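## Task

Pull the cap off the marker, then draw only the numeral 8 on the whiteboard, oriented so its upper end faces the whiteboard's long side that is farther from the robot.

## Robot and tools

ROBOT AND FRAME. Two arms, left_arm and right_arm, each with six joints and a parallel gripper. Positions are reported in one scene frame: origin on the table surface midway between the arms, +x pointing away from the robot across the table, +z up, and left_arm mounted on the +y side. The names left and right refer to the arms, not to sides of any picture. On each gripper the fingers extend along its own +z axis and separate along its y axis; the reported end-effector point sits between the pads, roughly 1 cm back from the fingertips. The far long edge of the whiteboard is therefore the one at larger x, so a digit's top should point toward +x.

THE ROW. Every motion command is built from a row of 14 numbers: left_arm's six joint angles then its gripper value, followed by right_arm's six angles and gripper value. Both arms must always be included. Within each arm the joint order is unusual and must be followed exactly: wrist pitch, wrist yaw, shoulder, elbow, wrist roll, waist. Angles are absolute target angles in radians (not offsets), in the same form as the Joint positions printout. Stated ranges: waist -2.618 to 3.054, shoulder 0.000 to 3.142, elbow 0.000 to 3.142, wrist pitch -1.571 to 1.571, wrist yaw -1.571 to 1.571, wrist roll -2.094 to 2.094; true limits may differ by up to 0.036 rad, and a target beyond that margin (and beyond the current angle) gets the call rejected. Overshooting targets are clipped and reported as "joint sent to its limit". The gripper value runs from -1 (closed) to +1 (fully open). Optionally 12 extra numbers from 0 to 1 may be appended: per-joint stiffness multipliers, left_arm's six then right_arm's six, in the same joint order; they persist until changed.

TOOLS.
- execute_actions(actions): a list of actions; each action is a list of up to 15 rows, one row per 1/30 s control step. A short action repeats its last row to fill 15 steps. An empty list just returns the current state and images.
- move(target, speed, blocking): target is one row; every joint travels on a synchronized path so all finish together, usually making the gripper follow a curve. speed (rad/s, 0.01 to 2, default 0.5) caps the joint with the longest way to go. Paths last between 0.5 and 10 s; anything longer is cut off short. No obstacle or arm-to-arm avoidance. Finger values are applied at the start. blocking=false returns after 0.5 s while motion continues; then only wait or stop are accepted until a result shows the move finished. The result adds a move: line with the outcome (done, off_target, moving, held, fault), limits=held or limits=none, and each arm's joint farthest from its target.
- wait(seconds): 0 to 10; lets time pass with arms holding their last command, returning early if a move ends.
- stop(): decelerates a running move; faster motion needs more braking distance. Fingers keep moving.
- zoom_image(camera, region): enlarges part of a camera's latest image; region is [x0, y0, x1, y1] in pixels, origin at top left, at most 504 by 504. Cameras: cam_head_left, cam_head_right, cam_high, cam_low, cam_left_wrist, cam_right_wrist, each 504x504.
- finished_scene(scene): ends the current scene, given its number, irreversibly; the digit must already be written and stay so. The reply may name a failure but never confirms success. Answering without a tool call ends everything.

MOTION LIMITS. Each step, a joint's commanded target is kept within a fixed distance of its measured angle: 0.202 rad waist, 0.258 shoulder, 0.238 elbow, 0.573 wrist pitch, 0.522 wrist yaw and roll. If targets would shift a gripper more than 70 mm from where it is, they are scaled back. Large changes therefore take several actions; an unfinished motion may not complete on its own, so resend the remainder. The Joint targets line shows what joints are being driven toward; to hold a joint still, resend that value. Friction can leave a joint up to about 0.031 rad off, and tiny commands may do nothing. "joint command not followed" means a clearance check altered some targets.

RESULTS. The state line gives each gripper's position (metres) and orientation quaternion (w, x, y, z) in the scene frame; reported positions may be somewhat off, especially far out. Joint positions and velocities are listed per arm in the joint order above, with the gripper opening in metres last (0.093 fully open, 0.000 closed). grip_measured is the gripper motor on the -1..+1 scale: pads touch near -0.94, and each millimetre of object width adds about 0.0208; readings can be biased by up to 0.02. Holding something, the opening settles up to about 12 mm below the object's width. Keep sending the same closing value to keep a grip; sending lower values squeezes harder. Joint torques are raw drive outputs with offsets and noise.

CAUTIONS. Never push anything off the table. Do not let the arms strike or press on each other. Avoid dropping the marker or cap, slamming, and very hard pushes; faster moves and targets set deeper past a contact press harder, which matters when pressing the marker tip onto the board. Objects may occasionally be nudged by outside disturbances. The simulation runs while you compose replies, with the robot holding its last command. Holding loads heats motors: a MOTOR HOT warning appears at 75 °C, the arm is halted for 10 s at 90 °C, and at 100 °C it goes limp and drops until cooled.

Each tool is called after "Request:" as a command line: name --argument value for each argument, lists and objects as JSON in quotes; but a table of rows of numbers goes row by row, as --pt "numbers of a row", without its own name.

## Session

Request:
execute_actions --actions '[]'

Scene clock: 0.00 s.
left_arm: end_effector_position=(+0.1272, +0.7157, +0.3534) grip_measured=+1.000 end_effector_quat_wxyz=(+0.500, +0.187, +0.642, +0.550) | right_arm: end_effector_position=(+0.3656, -0.4233, +0.4091) grip_measured=+1.000 end_effector_quat_wxyz=(+0.712, +0.044, +0.699, -0.056)
Joint names: [wrist pitch, wrist yaw, shoulder, elbow, wrist roll, waist]
Joint positions: left_arm=[0.657 1.083 1.269 0.841 0.912 1.511 0.093] | right_arm=[ 0.005  0.01   1.038  1.053 -0.016  0.005  0.093]
Joint velocities: left_arm=[-0.037  0.007 -0.012 -0.012  0.037 -0.007  0.   ] | right_arm=[-0.037  0.022  0.007 -0.002 -0.037 -0.012 -0.   ]
Joint torques (N m, as the arm reports them, + toward a larger angle): no reading
Motor temperatures (°C, as the motors report them): left_arm=[31 25 28 27 27 24] | right_arm=[29 25 31 27 25 26]
Joint targets: left_arm=[0.657 1.083 1.269 0.841 0.912 1.511] | right_arm=[0.005 0.010 1.038 1.053 -0.016 0.005]
Joint stiffness scale: left_arm=[1. 1. 1. 1. 1. 1.] | right_arm=[1. 1. 1. 1. 1. 1.]

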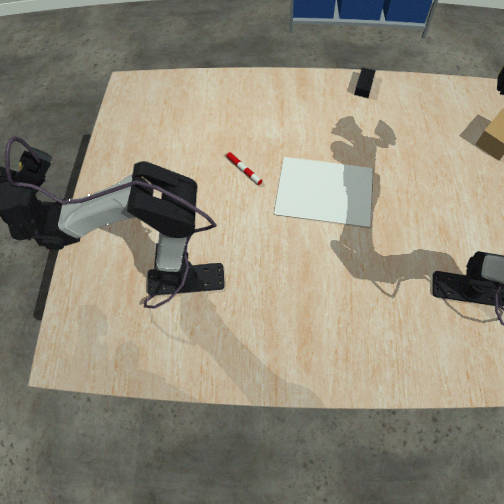

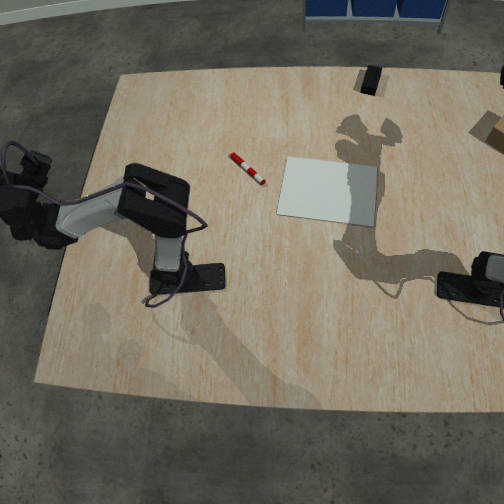

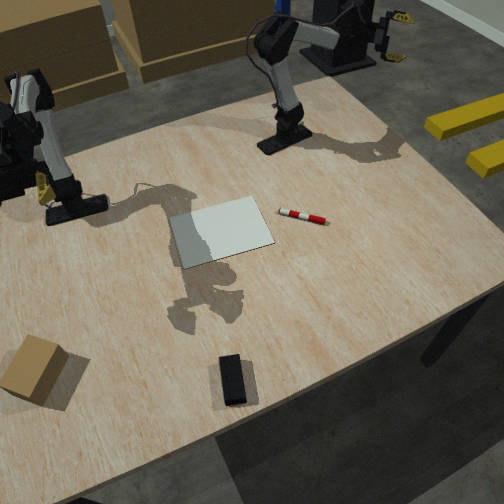

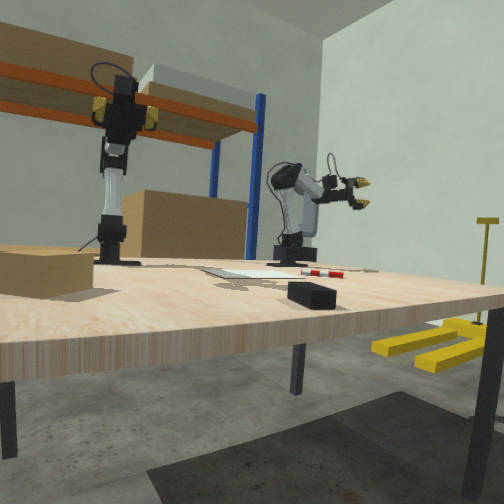

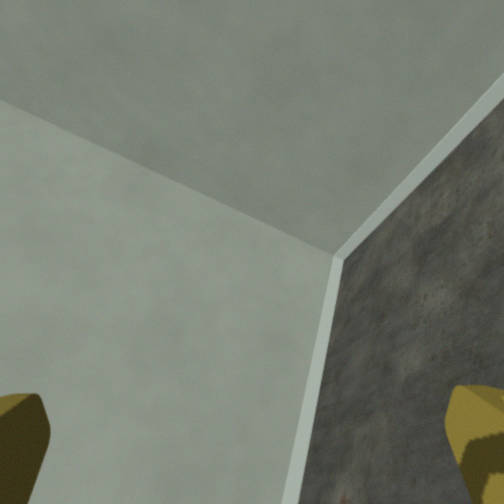

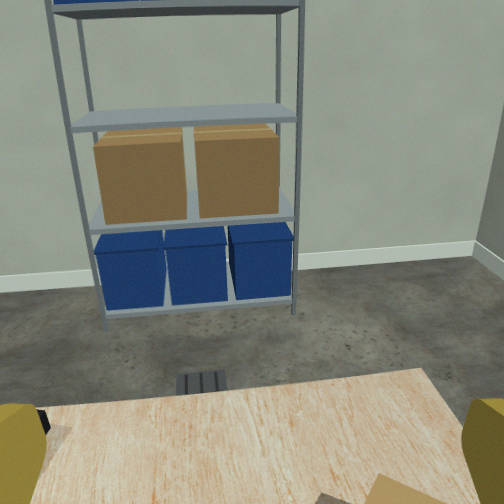

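Request:
move --target '[-1.225,-0.008,2.015,1.655,2.06,-0.484,0.5,0.2,0,0.795,0.62,0,1.327,0.3]' --speed 1.2

Request:
zoom_image --camera "cam_low" --region '[270,200,390,290]'

Scene clock: 16.73 s.
left_arm: end_effector_position=(+0.3577, +0.2340, +0.0806) grip_measured=+0.501 end_effector_quat_wxyz=(+0.001, +0.934, +0.357, -0.004) | right_arm: end_effector_position=(+0.1233, -0.0673, +0.3317) grip_measured=+0.302 end_effector_quat_wxyz=(+0.599, -0.389, +0.577, +0.396)
Joint names: [wrist pitch, wrist yaw, shoulder, elbow, wrist roll, waist]
Joint positions: left_arm=[-1.214  0.006  1.998  1.636  2.055 -0.491  0.069] | right_arm=[ 0.192  0.001  0.807  0.646 -0.01   1.314  0.06 ]
Joint velocities: left_arm=[-0.037  0.007  0.017  0.007  0.007 -0.002 -0.   ] | right_arm=[-0.066 -0.037 -0.002  0.017  0.051 -0.007 -0.001]
Joint torques (N m, as the arm reports them, + toward a larger angle): left_arm=[ 0.2  -0.07 -8.53  8.7  -0.01  0.22] | right_arm=[ 2.45 -0.03 -2.2   6.09  0.16  0.49]
Motor temperatures (°C, as the motors report them): left_arm=[32 25 29 29 27 24] | right_arm=[34 25 31 29 25 26]
Joint targets: left_arm=[-1.225 -0.008 2.015 1.655 2.060 -0.484] | right_arm=[0.200 -0.000 0.795 0.620 -0.000 1.327]
Joint stiffness scale: left_arm=[1. 1. 1. 1. 1. 1.] | right_arm=[1. 1. 1. 1. 1. 1.]
move: off_target (right_arm); limits=none; left_arm: farthest joint: the elbow, 0.019 radians from its target (0.814 radians at the start); right_arm: farthest joint: the elbow, 0.026 radians from its target (0.433 radians at the start)

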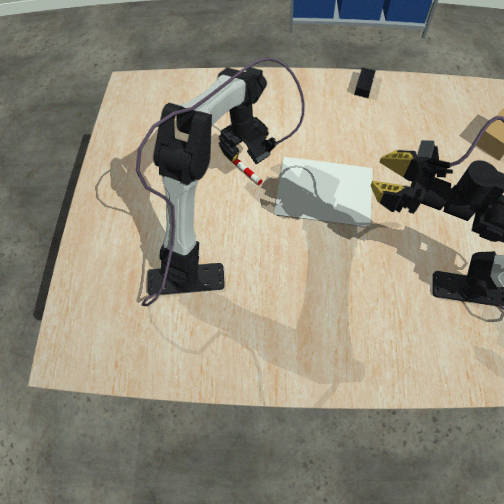

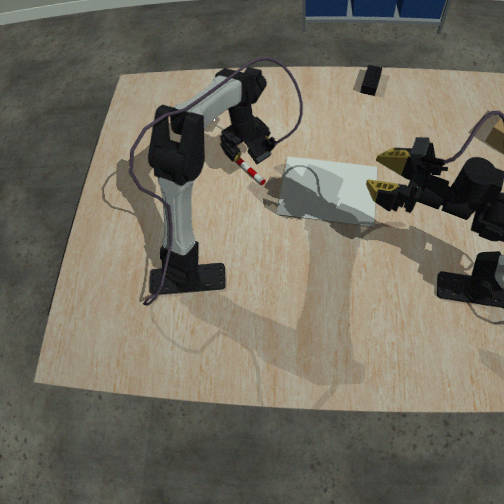

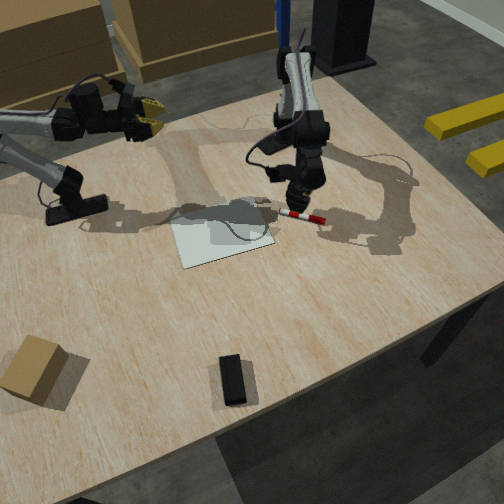

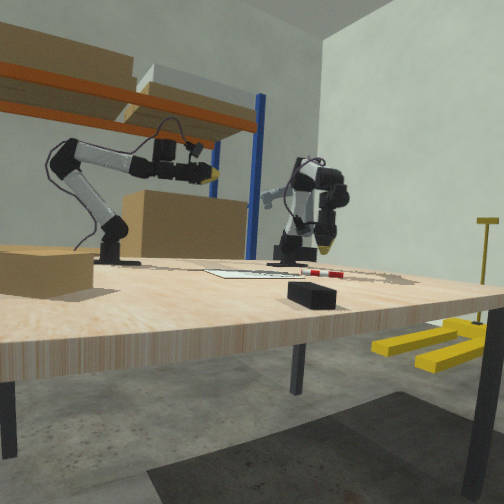

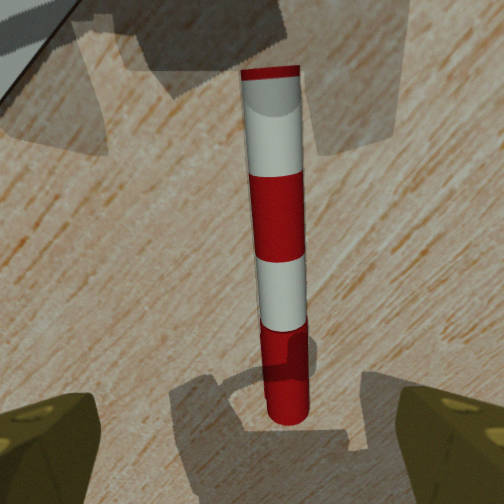

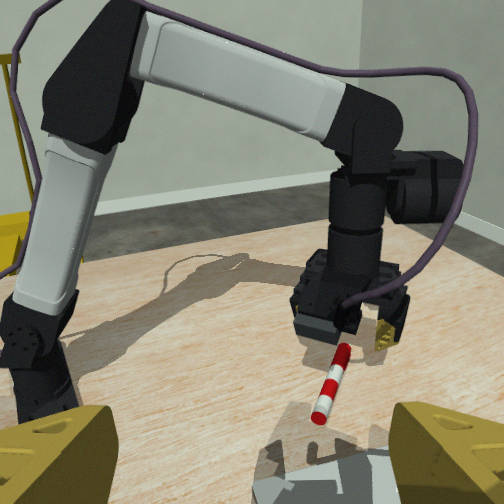

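Region (270, 200, 390, 290) of cam_low's 504x504 image, scaled by 4.200, with more detail than that image has; it fills the top 378 rows of this view, and the rest is white.

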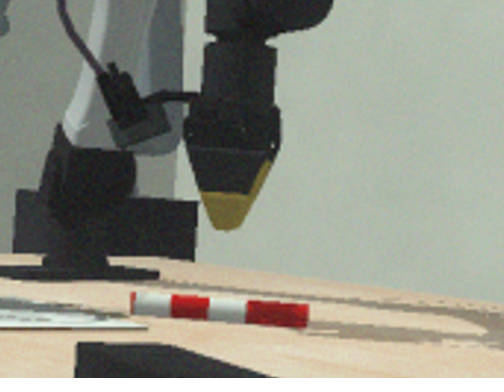

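Request:
move --target '[-1.04,-0.008,2.074,1.514,2.094,-0.378,0.3,0.2,0,0.795,0.62,0,1.327,0.3]' --speed 0.4

Request:
zoom_image --camera "cam_low" --region '[270,200,390,290]'

Scene clock: 26.00 s.
left_arm: end_effector_position=(+0.3745, +0.2734, +0.0309) grip_measured=+0.301 end_effector_quat_wxyz=(-0.003, +0.919, +0.393, -0.007) | right_arm: end_effector_position=(+0.1233, -0.0673, +0.3318) grip_measured=+0.302 end_effector_quat_wxyz=(+0.599, -0.389, +0.577, +0.396)
Joint names: [wrist pitch, wrist yaw, shoulder, elbow, wrist roll, waist]
Joint positions: left_arm=[-1.053  0.003  2.063  1.53   2.086 -0.38   0.06 ] | right_arm=[ 0.192  0.001  0.807  0.646 -0.009  1.314  0.06 ]
Joint velocities: left_arm=[-0.051  0.022 -0.002 -0.002  0.051 -0.002 -0.001] | right_arm=[ 0.022 -0.066 -0.022  0.002  0.022  0.012 -0.001]
Joint torques (N m, as the arm reports them, + toward a larger angle): left_arm=[ 0.4  -0.05 -9.35  5.5   0.01 -0.19] | right_arm=[ 2.45 -0.03 -2.21  6.08  0.16  0.49]
Motor temperatures (°C, as the motors report them): left_arm=[32 25 31 30 27 24] | right_arm=[35 25 30 30 25 26]
Joint targets: left_arm=[-1.040 -0.008 2.074 1.514 2.091 -0.378] | right_arm=[0.200 0.000 0.795 0.620 0.000 1.327]
Joint stiffness scale: left_arm=[1. 1. 1. 1. 1. 1.] | right_arm=[1. 1. 1. 1. 1. 1.]
joint sent to its limit (left arm) — the command would take the wrist roll past its upper limit, so that joint was sent only as far as its limit.
move: off_target (right_arm); limits=none; left_arm: farthest joint: the elbow, 0.016 radians from its target (0.122 radians at the start); right_arm: farthest joint: the elbow, 0.026 radians from its target (0.026 radians at the start)

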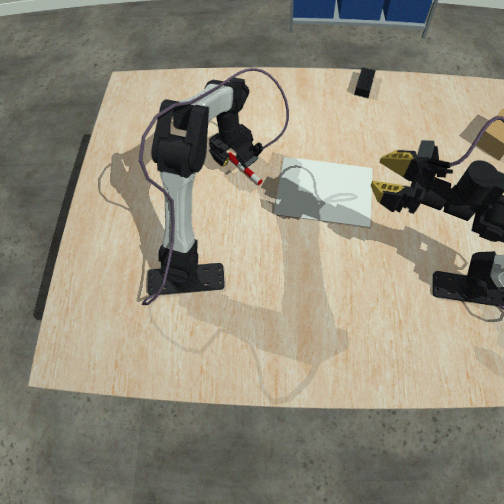

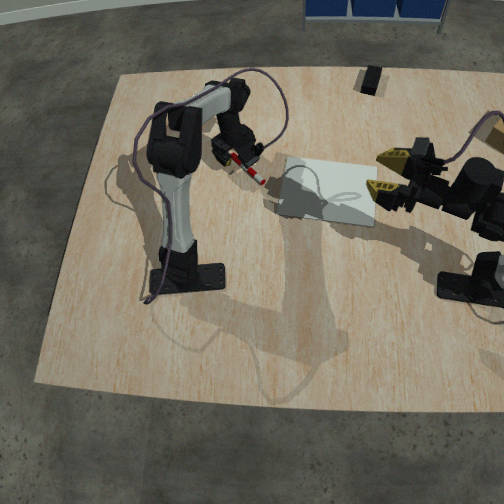

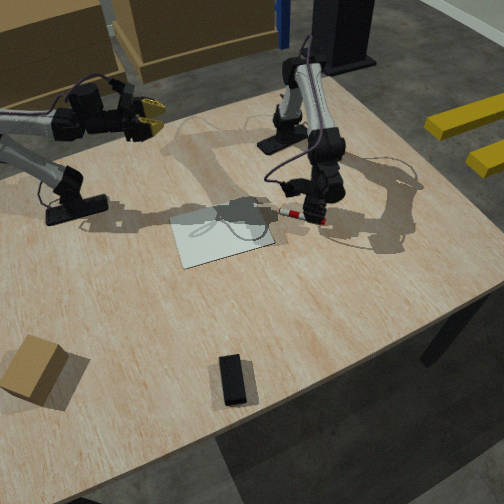

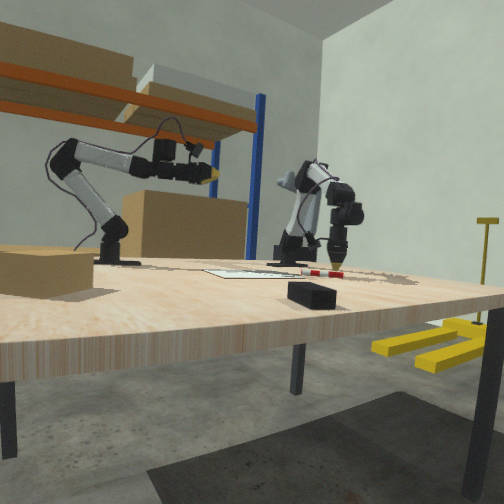

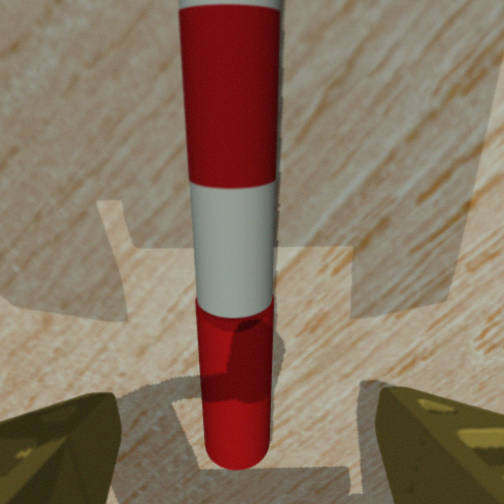

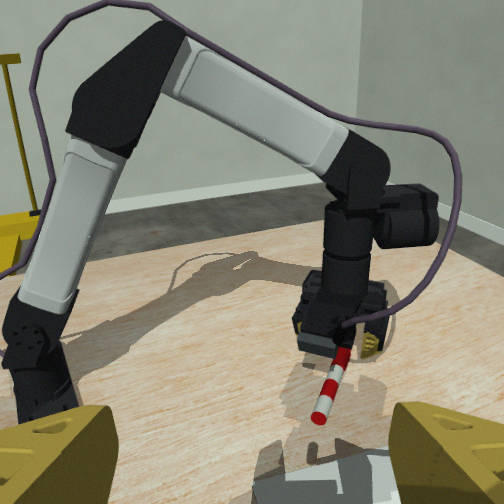

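Region (270, 200, 390, 290) of cam_low's 504x504 image, scaled by 4.200, with more detail than that image has; it fills the top 378 rows of this view, and the rest is white.

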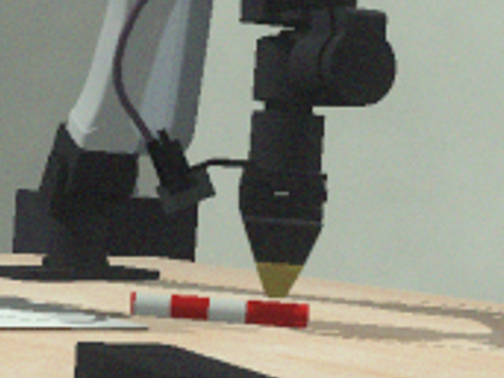

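Request:
move --target '[-0.953,-0.008,2.103,1.46,2.09,-0.378,0.1,0.2,0,0.795,0.62,0,1.327,0.3]' --speed 0.15

Request:
zoom_image --camera "cam_low" --region '[290,230,370,290]'

Scene clock: 33.93 s.
left_arm: end_effector_position=(+0.3773, +0.2727, +0.0109) grip_measured=+0.101 end_effector_quat_wxyz=(+0.001, +0.919, +0.393, -0.001) | right_arm: end_effector_position=(+0.1233, -0.0673, +0.3318) grip_measured=+0.302 end_effector_quat_wxyz=(+0.599, -0.389, +0.577, +0.396)
Joint names: [wrist pitch, wrist yaw, shoulder, elbow, wrist roll, waist]
Joint positions: left_arm=[-0.965  0.003  2.085  1.48   2.086 -0.38   0.05 ] | right_arm=[ 0.192  0.001  0.807  0.646 -0.009  1.314  0.06 ]
Joint velocities: left_arm=[ 0.007 -0.066 -0.002  0.002  0.081  0.002 -0.001] | right_arm=[-0.037  0.022 -0.017 -0.017  0.051  0.007 -0.001]
Joint torques (N m, as the arm reports them, + toward a larger angle): left_arm=[ 0.44 -0.05 -8.93  5.14  0.   -0.17] | right_arm=[ 2.45 -0.03 -2.22  6.07  0.16  0.5 ]
Motor temperatures (°C, as the motors report them): left_arm=[31 25 32 30 27 24] | right_arm=[36 25 30 30 25 26]
Joint targets: left_arm=[-0.953 -0.008 2.103 1.460 2.090 -0.378] | right_arm=[0.200 0.000 0.795 0.620 -0.000 1.327]
Joint stiffness scale: left_arm=[1. 1. 1. 1. 1. 1.] | right_arm=[1. 1. 1. 1. 1. 1.]
move: off_target (right_arm); limits=none; left_arm: farthest joint: the elbow, 0.020 radians from its target (0.070 radians at the start); right_arm: farthest joint: the elbow, 0.026 radians from its target (0.026 radians at the start)

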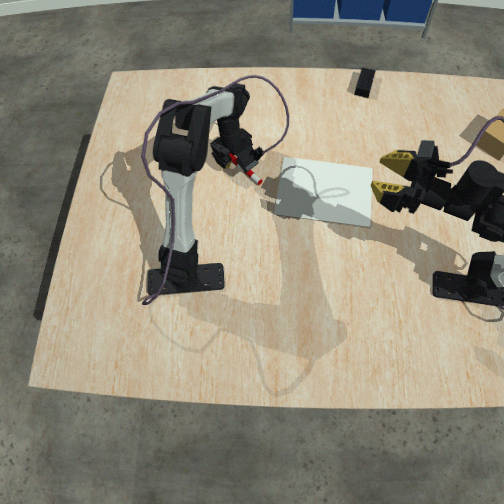

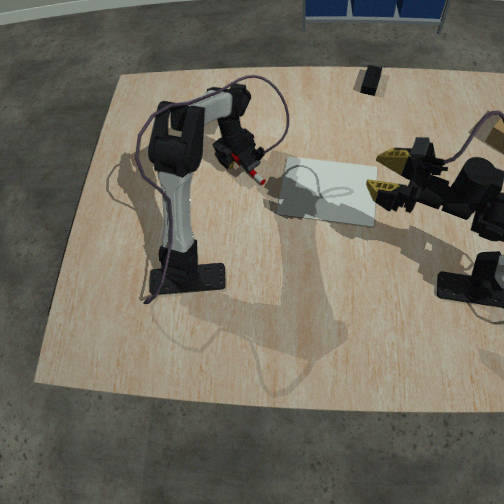

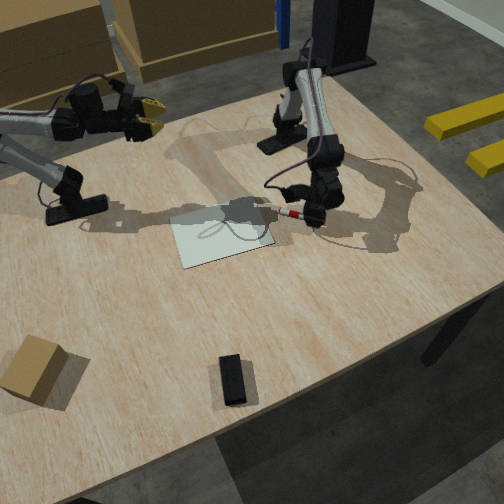

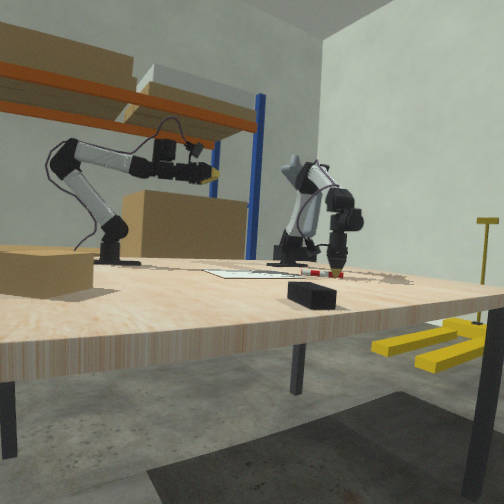

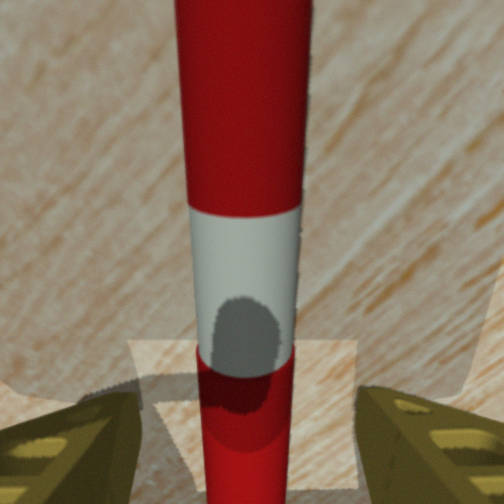

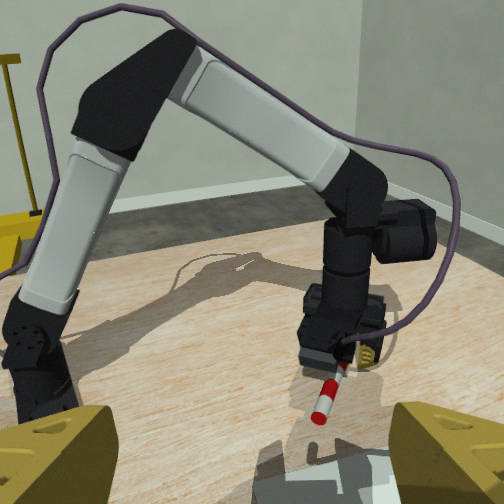

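Region (290, 230, 370, 290) of cam_low's 504x504 image, scaled by 6.300, with more detail than that image has; it fills the top 378 rows of this view, and the rest is white.

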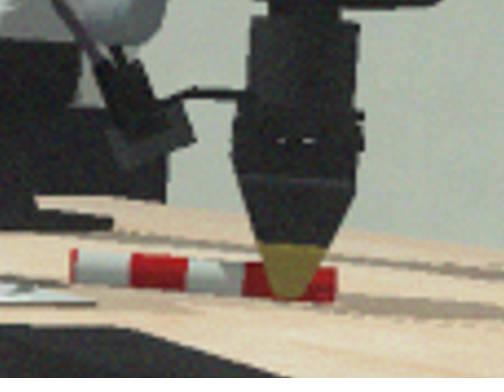

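Request:
execute_actions --actions '[[[-0.945,-0.008,2.114,1.46,2.09,-0.378,-0.3,0.2,0,0.795,0.62,0,1.327,0.3]],[[-0.945,-0.008,2.114,1.46,2.09,-0.378,-0.88,0.2,0,0.795,0.62,0,1.327,0.3]]]'

Request:
move --target '[-1.1,0,1.8,1.46,2.05,-0.378,-0.88,0.2,0,0.795,0.62,0,1.327,0.3]' --speed 0.5

Request:
move --target '[0.71,0,1.23,0.472,-0.008,-1.322,-0.88,0.2,0,0.795,0.62,0,1.327,0.3]' --speed 1.1

Request:
zoom_image --camera "cam_low" --region '[170,140,290,240]'

Scene clock: 45.47 s.
left_arm: end_effector_position=(+0.3793, +0.2722, +0.0109) grip_measured=-0.726 end_effector_quat_wxyz=(+0.004, +0.919, +0.393, +0.003) | right_arm: end_effector_position=(+0.1233, -0.0673, +0.3318) grip_measured=+0.302 end_effector_quat_wxyz=(+0.599, -0.389, +0.577, +0.396)
Joint names: [wrist pitch, wrist yaw, shoulder, elbow, wrist roll, waist]
Joint positions: left_arm=[-0.957  0.003  2.085  1.48   2.086 -0.38   0.01 ] | right_arm=[ 0.192  0.001  0.807  0.646 -0.009  1.314  0.06 ]
Joint velocities: left_arm=[ 0.007 -0.037  0.017 -0.007 -0.022  0.002  0.   ] | right_arm=[-0.037  0.037 -0.012  0.007 -0.022  0.017 -0.002]
Joint torques (N m, as the arm reports them, + toward a larger angle): left_arm=[ 0.45 -0.05 -8.18  5.13  0.   -0.18] | right_arm=[ 2.45 -0.03 -2.21  6.08  0.16  0.49]
Motor temperatures (°C, as the motors report them): left_arm=[31 25 34 30 27 24] | right_arm=[37 25 30 31 25 26]
Joint targets: left_arm=[-0.945 -0.008 2.114 1.460 2.090 -0.378] | right_arm=[0.200 -0.000 0.795 0.620 -0.000 1.327]
Joint stiffness scale: left_arm=[1. 1. 1. 1. 1. 1.] | right_arm=[1. 1. 1. 1. 1. 1.]

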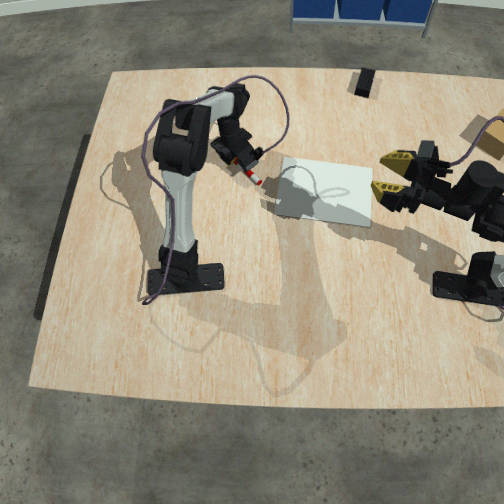

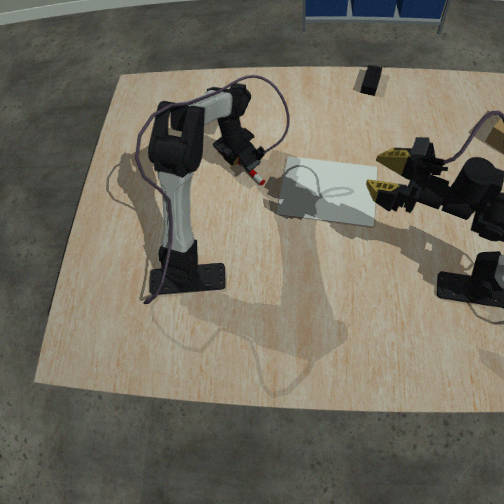

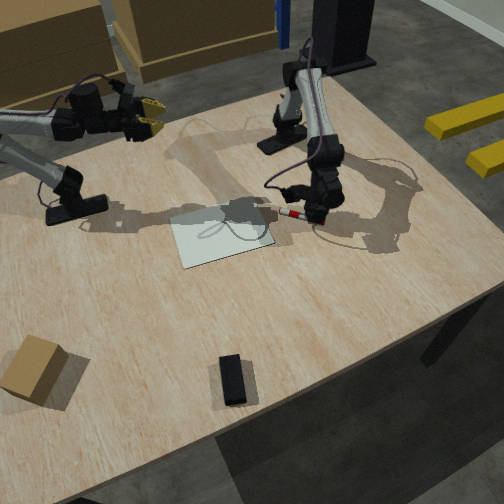

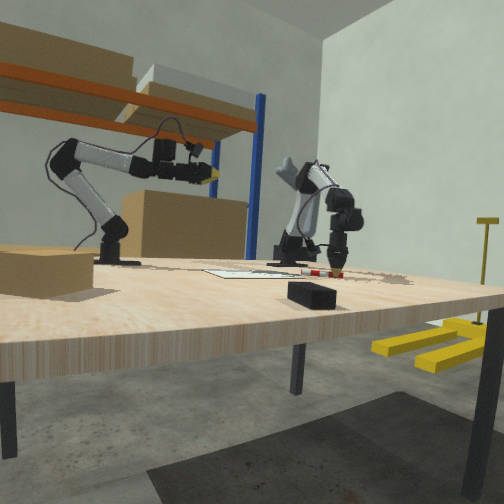

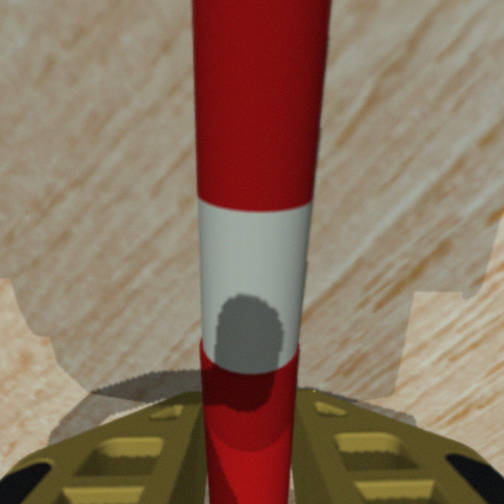

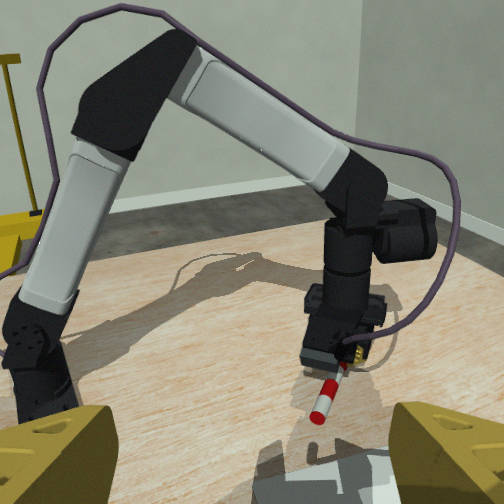

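Scene clock: 46.70 s.
left_arm: end_effector_position=(+0.3627, +0.2764, +0.1092) grip_measured=-0.726 end_effector_quat_wxyz=(+0.050, +0.910, +0.406, +0.060) | right_arm: end_effector_position=(+0.1233, -0.0673, +0.3318) grip_measured=+0.302 end_effector_quat_wxyz=(+0.599, -0.389, +0.577, +0.396)
Joint names: [wrist pitch, wrist yaw, shoulder, elbow, wrist roll, waist]
Joint positions: left_arm=[-1.088  0.003  1.806  1.48   2.055 -0.38   0.01 ] | right_arm=[ 0.192  0.001  0.807  0.646 -0.009  1.314  0.06 ]
Joint velocities: left_arm=[-0.007  0.022  0.002 -0.017 -0.037 -0.012  0.001] | right_arm=[ 0.022  0.051 -0.017 -0.007  0.037  0.007  0.001]
Joint torques (N m, as the arm reports them, + toward a larger angle): left_arm=[ 0.55  0.03 -8.79  5.74 -0.08 -0.18] | right_arm=[ 2.45 -0.03 -2.21  6.08  0.16  0.49]
Motor temperatures (°C, as the motors report them): left_arm=[31 25 34 30 27 24] | right_arm=[37 25 30 31 25 26]
Joint targets: left_arm=[-1.100 0.000 1.800 1.460 2.050 -0.378] | right_arm=[0.200 0.000 0.795 0.620 -0.000 1.327]
Joint stiffness scale: left_arm=[1. 1. 1. 1. 1. 1.] | right_arm=[1. 1. 1. 1. 1. 1.]
move: off_target (right_arm); limits=none; left_arm: farthest joint: the elbow, 0.020 radians from its target (0.020 radians at the start); right_arm: farthest joint: the elbow, 0.026 radians from its target (0.026 radians at the start)

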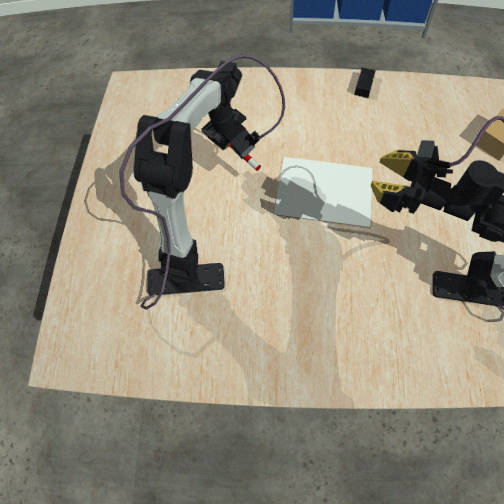

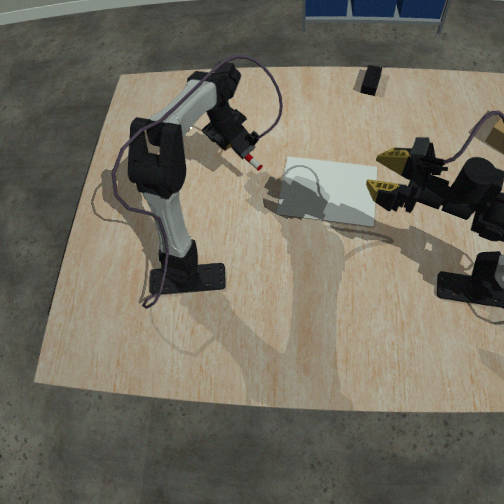

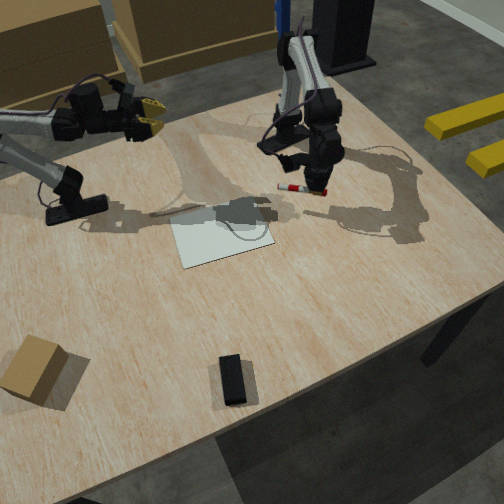

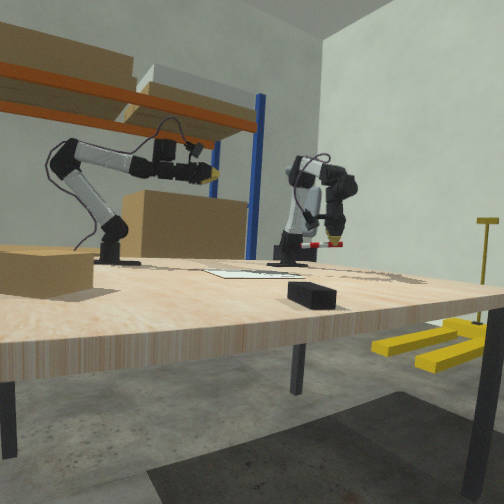

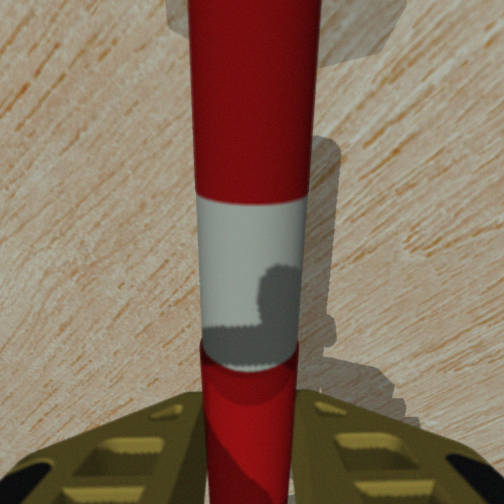

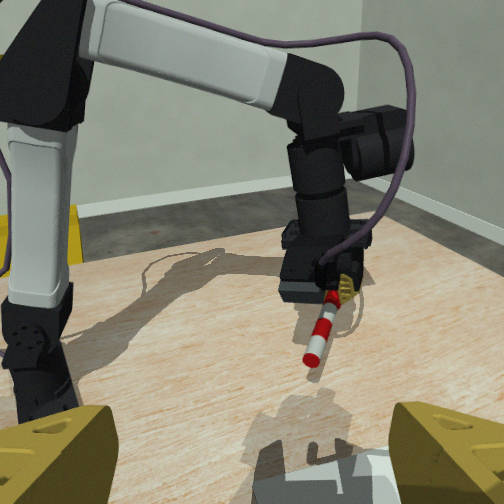

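Scene clock: 49.53 s.
left_arm: end_effector_position=(+0.1539, -0.0010, +0.2265) grip_measured=-0.725 end_effector_quat_wxyz=(+0.570, +0.405, +0.603, -0.385) | right_arm: end_effector_position=(+0.1233, -0.0673, +0.3318) grip_measured=+0.302 end_effector_quat_wxyz=(+0.599, -0.389, +0.577, +0.396)
Joint names: [wrist pitch, wrist yaw, shoulder, elbow, wrist roll, waist]
Joint positions: left_arm=[ 0.7    0.003  1.248  0.494 -0.003 -1.315  0.01 ] | right_arm=[ 0.192  0.001  0.807  0.646 -0.009  1.314  0.06 ]
Joint velocities: left_arm=[ 0.066  0.081  0.002  0.007 -0.007  0.012 -0.001] | right_arm=[-0.022  0.037 -0.022 -0.022 -0.051 -0.007 -0.   ]
Joint torques (N m, as the arm reports them, + toward a larger angle): left_arm=[ 2.22 -0.03 -5.39  6.39 -0.09 -0.97] | right_arm=[ 2.45 -0.03 -2.21  6.07  0.16  0.49]
Motor temperatures (°C, as the motors report them): left_arm=[31 25 34 30 27 24] | right_arm=[37 25 30 31 25 26]
Joint targets: left_arm=[0.710 0.000 1.230 0.472 -0.008 -1.322] | right_arm=[0.200 0.000 0.795 0.620 0.000 1.327]
Joint stiffness scale: left_arm=[1. 1. 1. 1. 1. 1.] | right_arm=[1. 1. 1. 1. 1. 1.]
move: off_target (left_arm, right_arm); limits=none; left_arm: farthest joint: the elbow, 0.022 radians from its target (1.008 radians at the start); right_arm: farthest joint: the elbow, 0.026 radians from its target (0.026 radians at the start)

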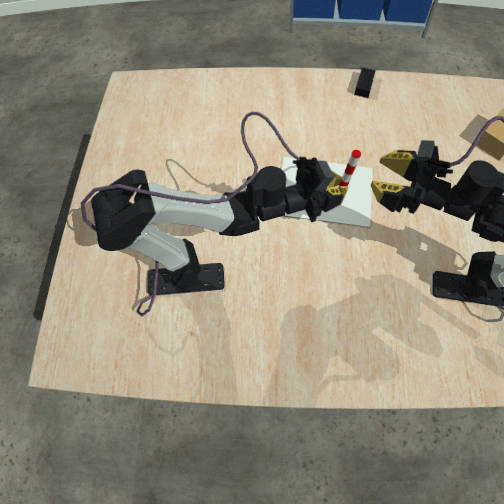

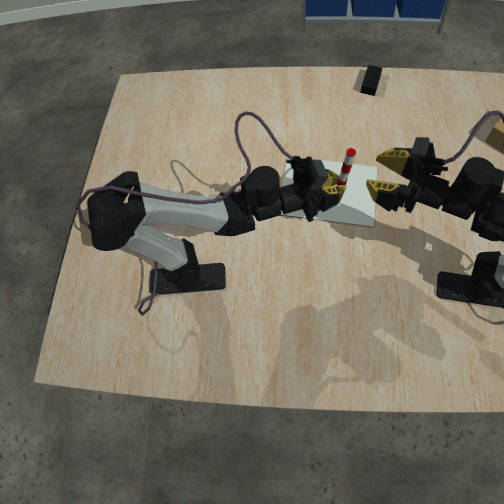

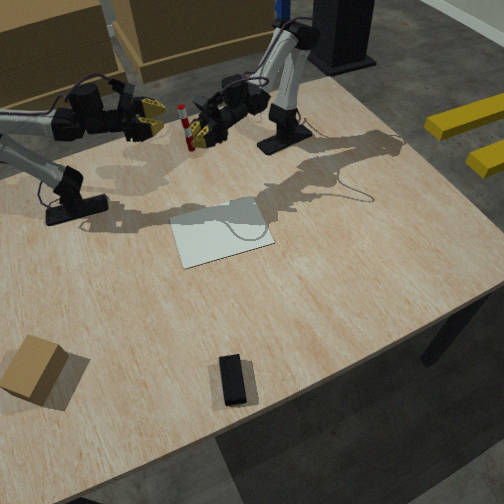

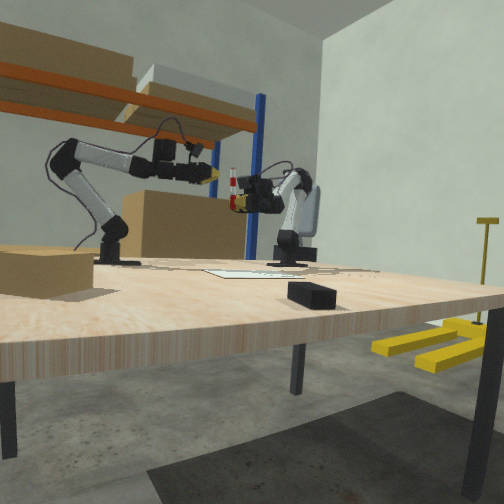

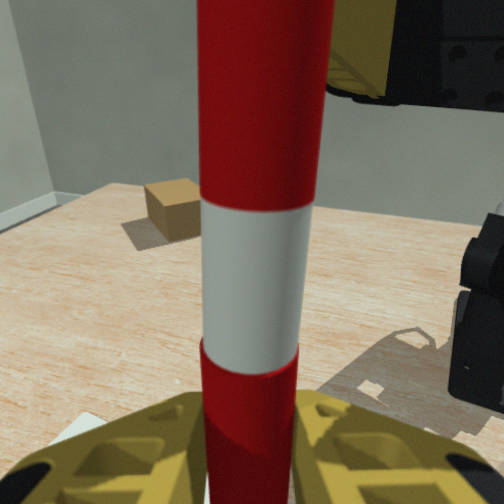

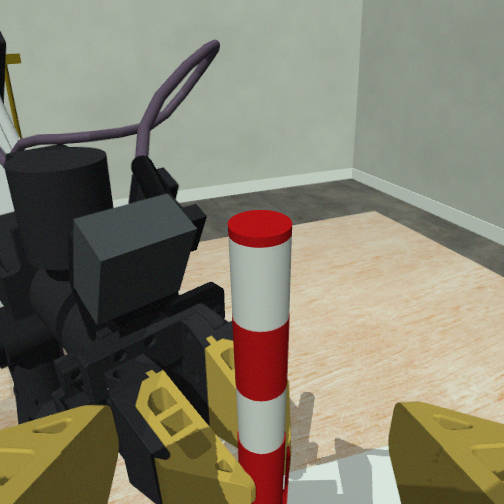

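Region (170, 140, 290, 240) of cam_low's 504x504 image, scaled by 4.200, with more detail than that image has.

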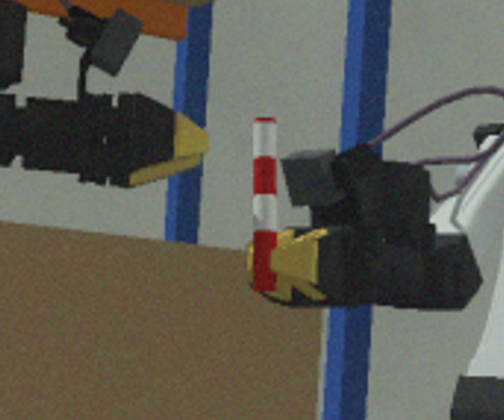

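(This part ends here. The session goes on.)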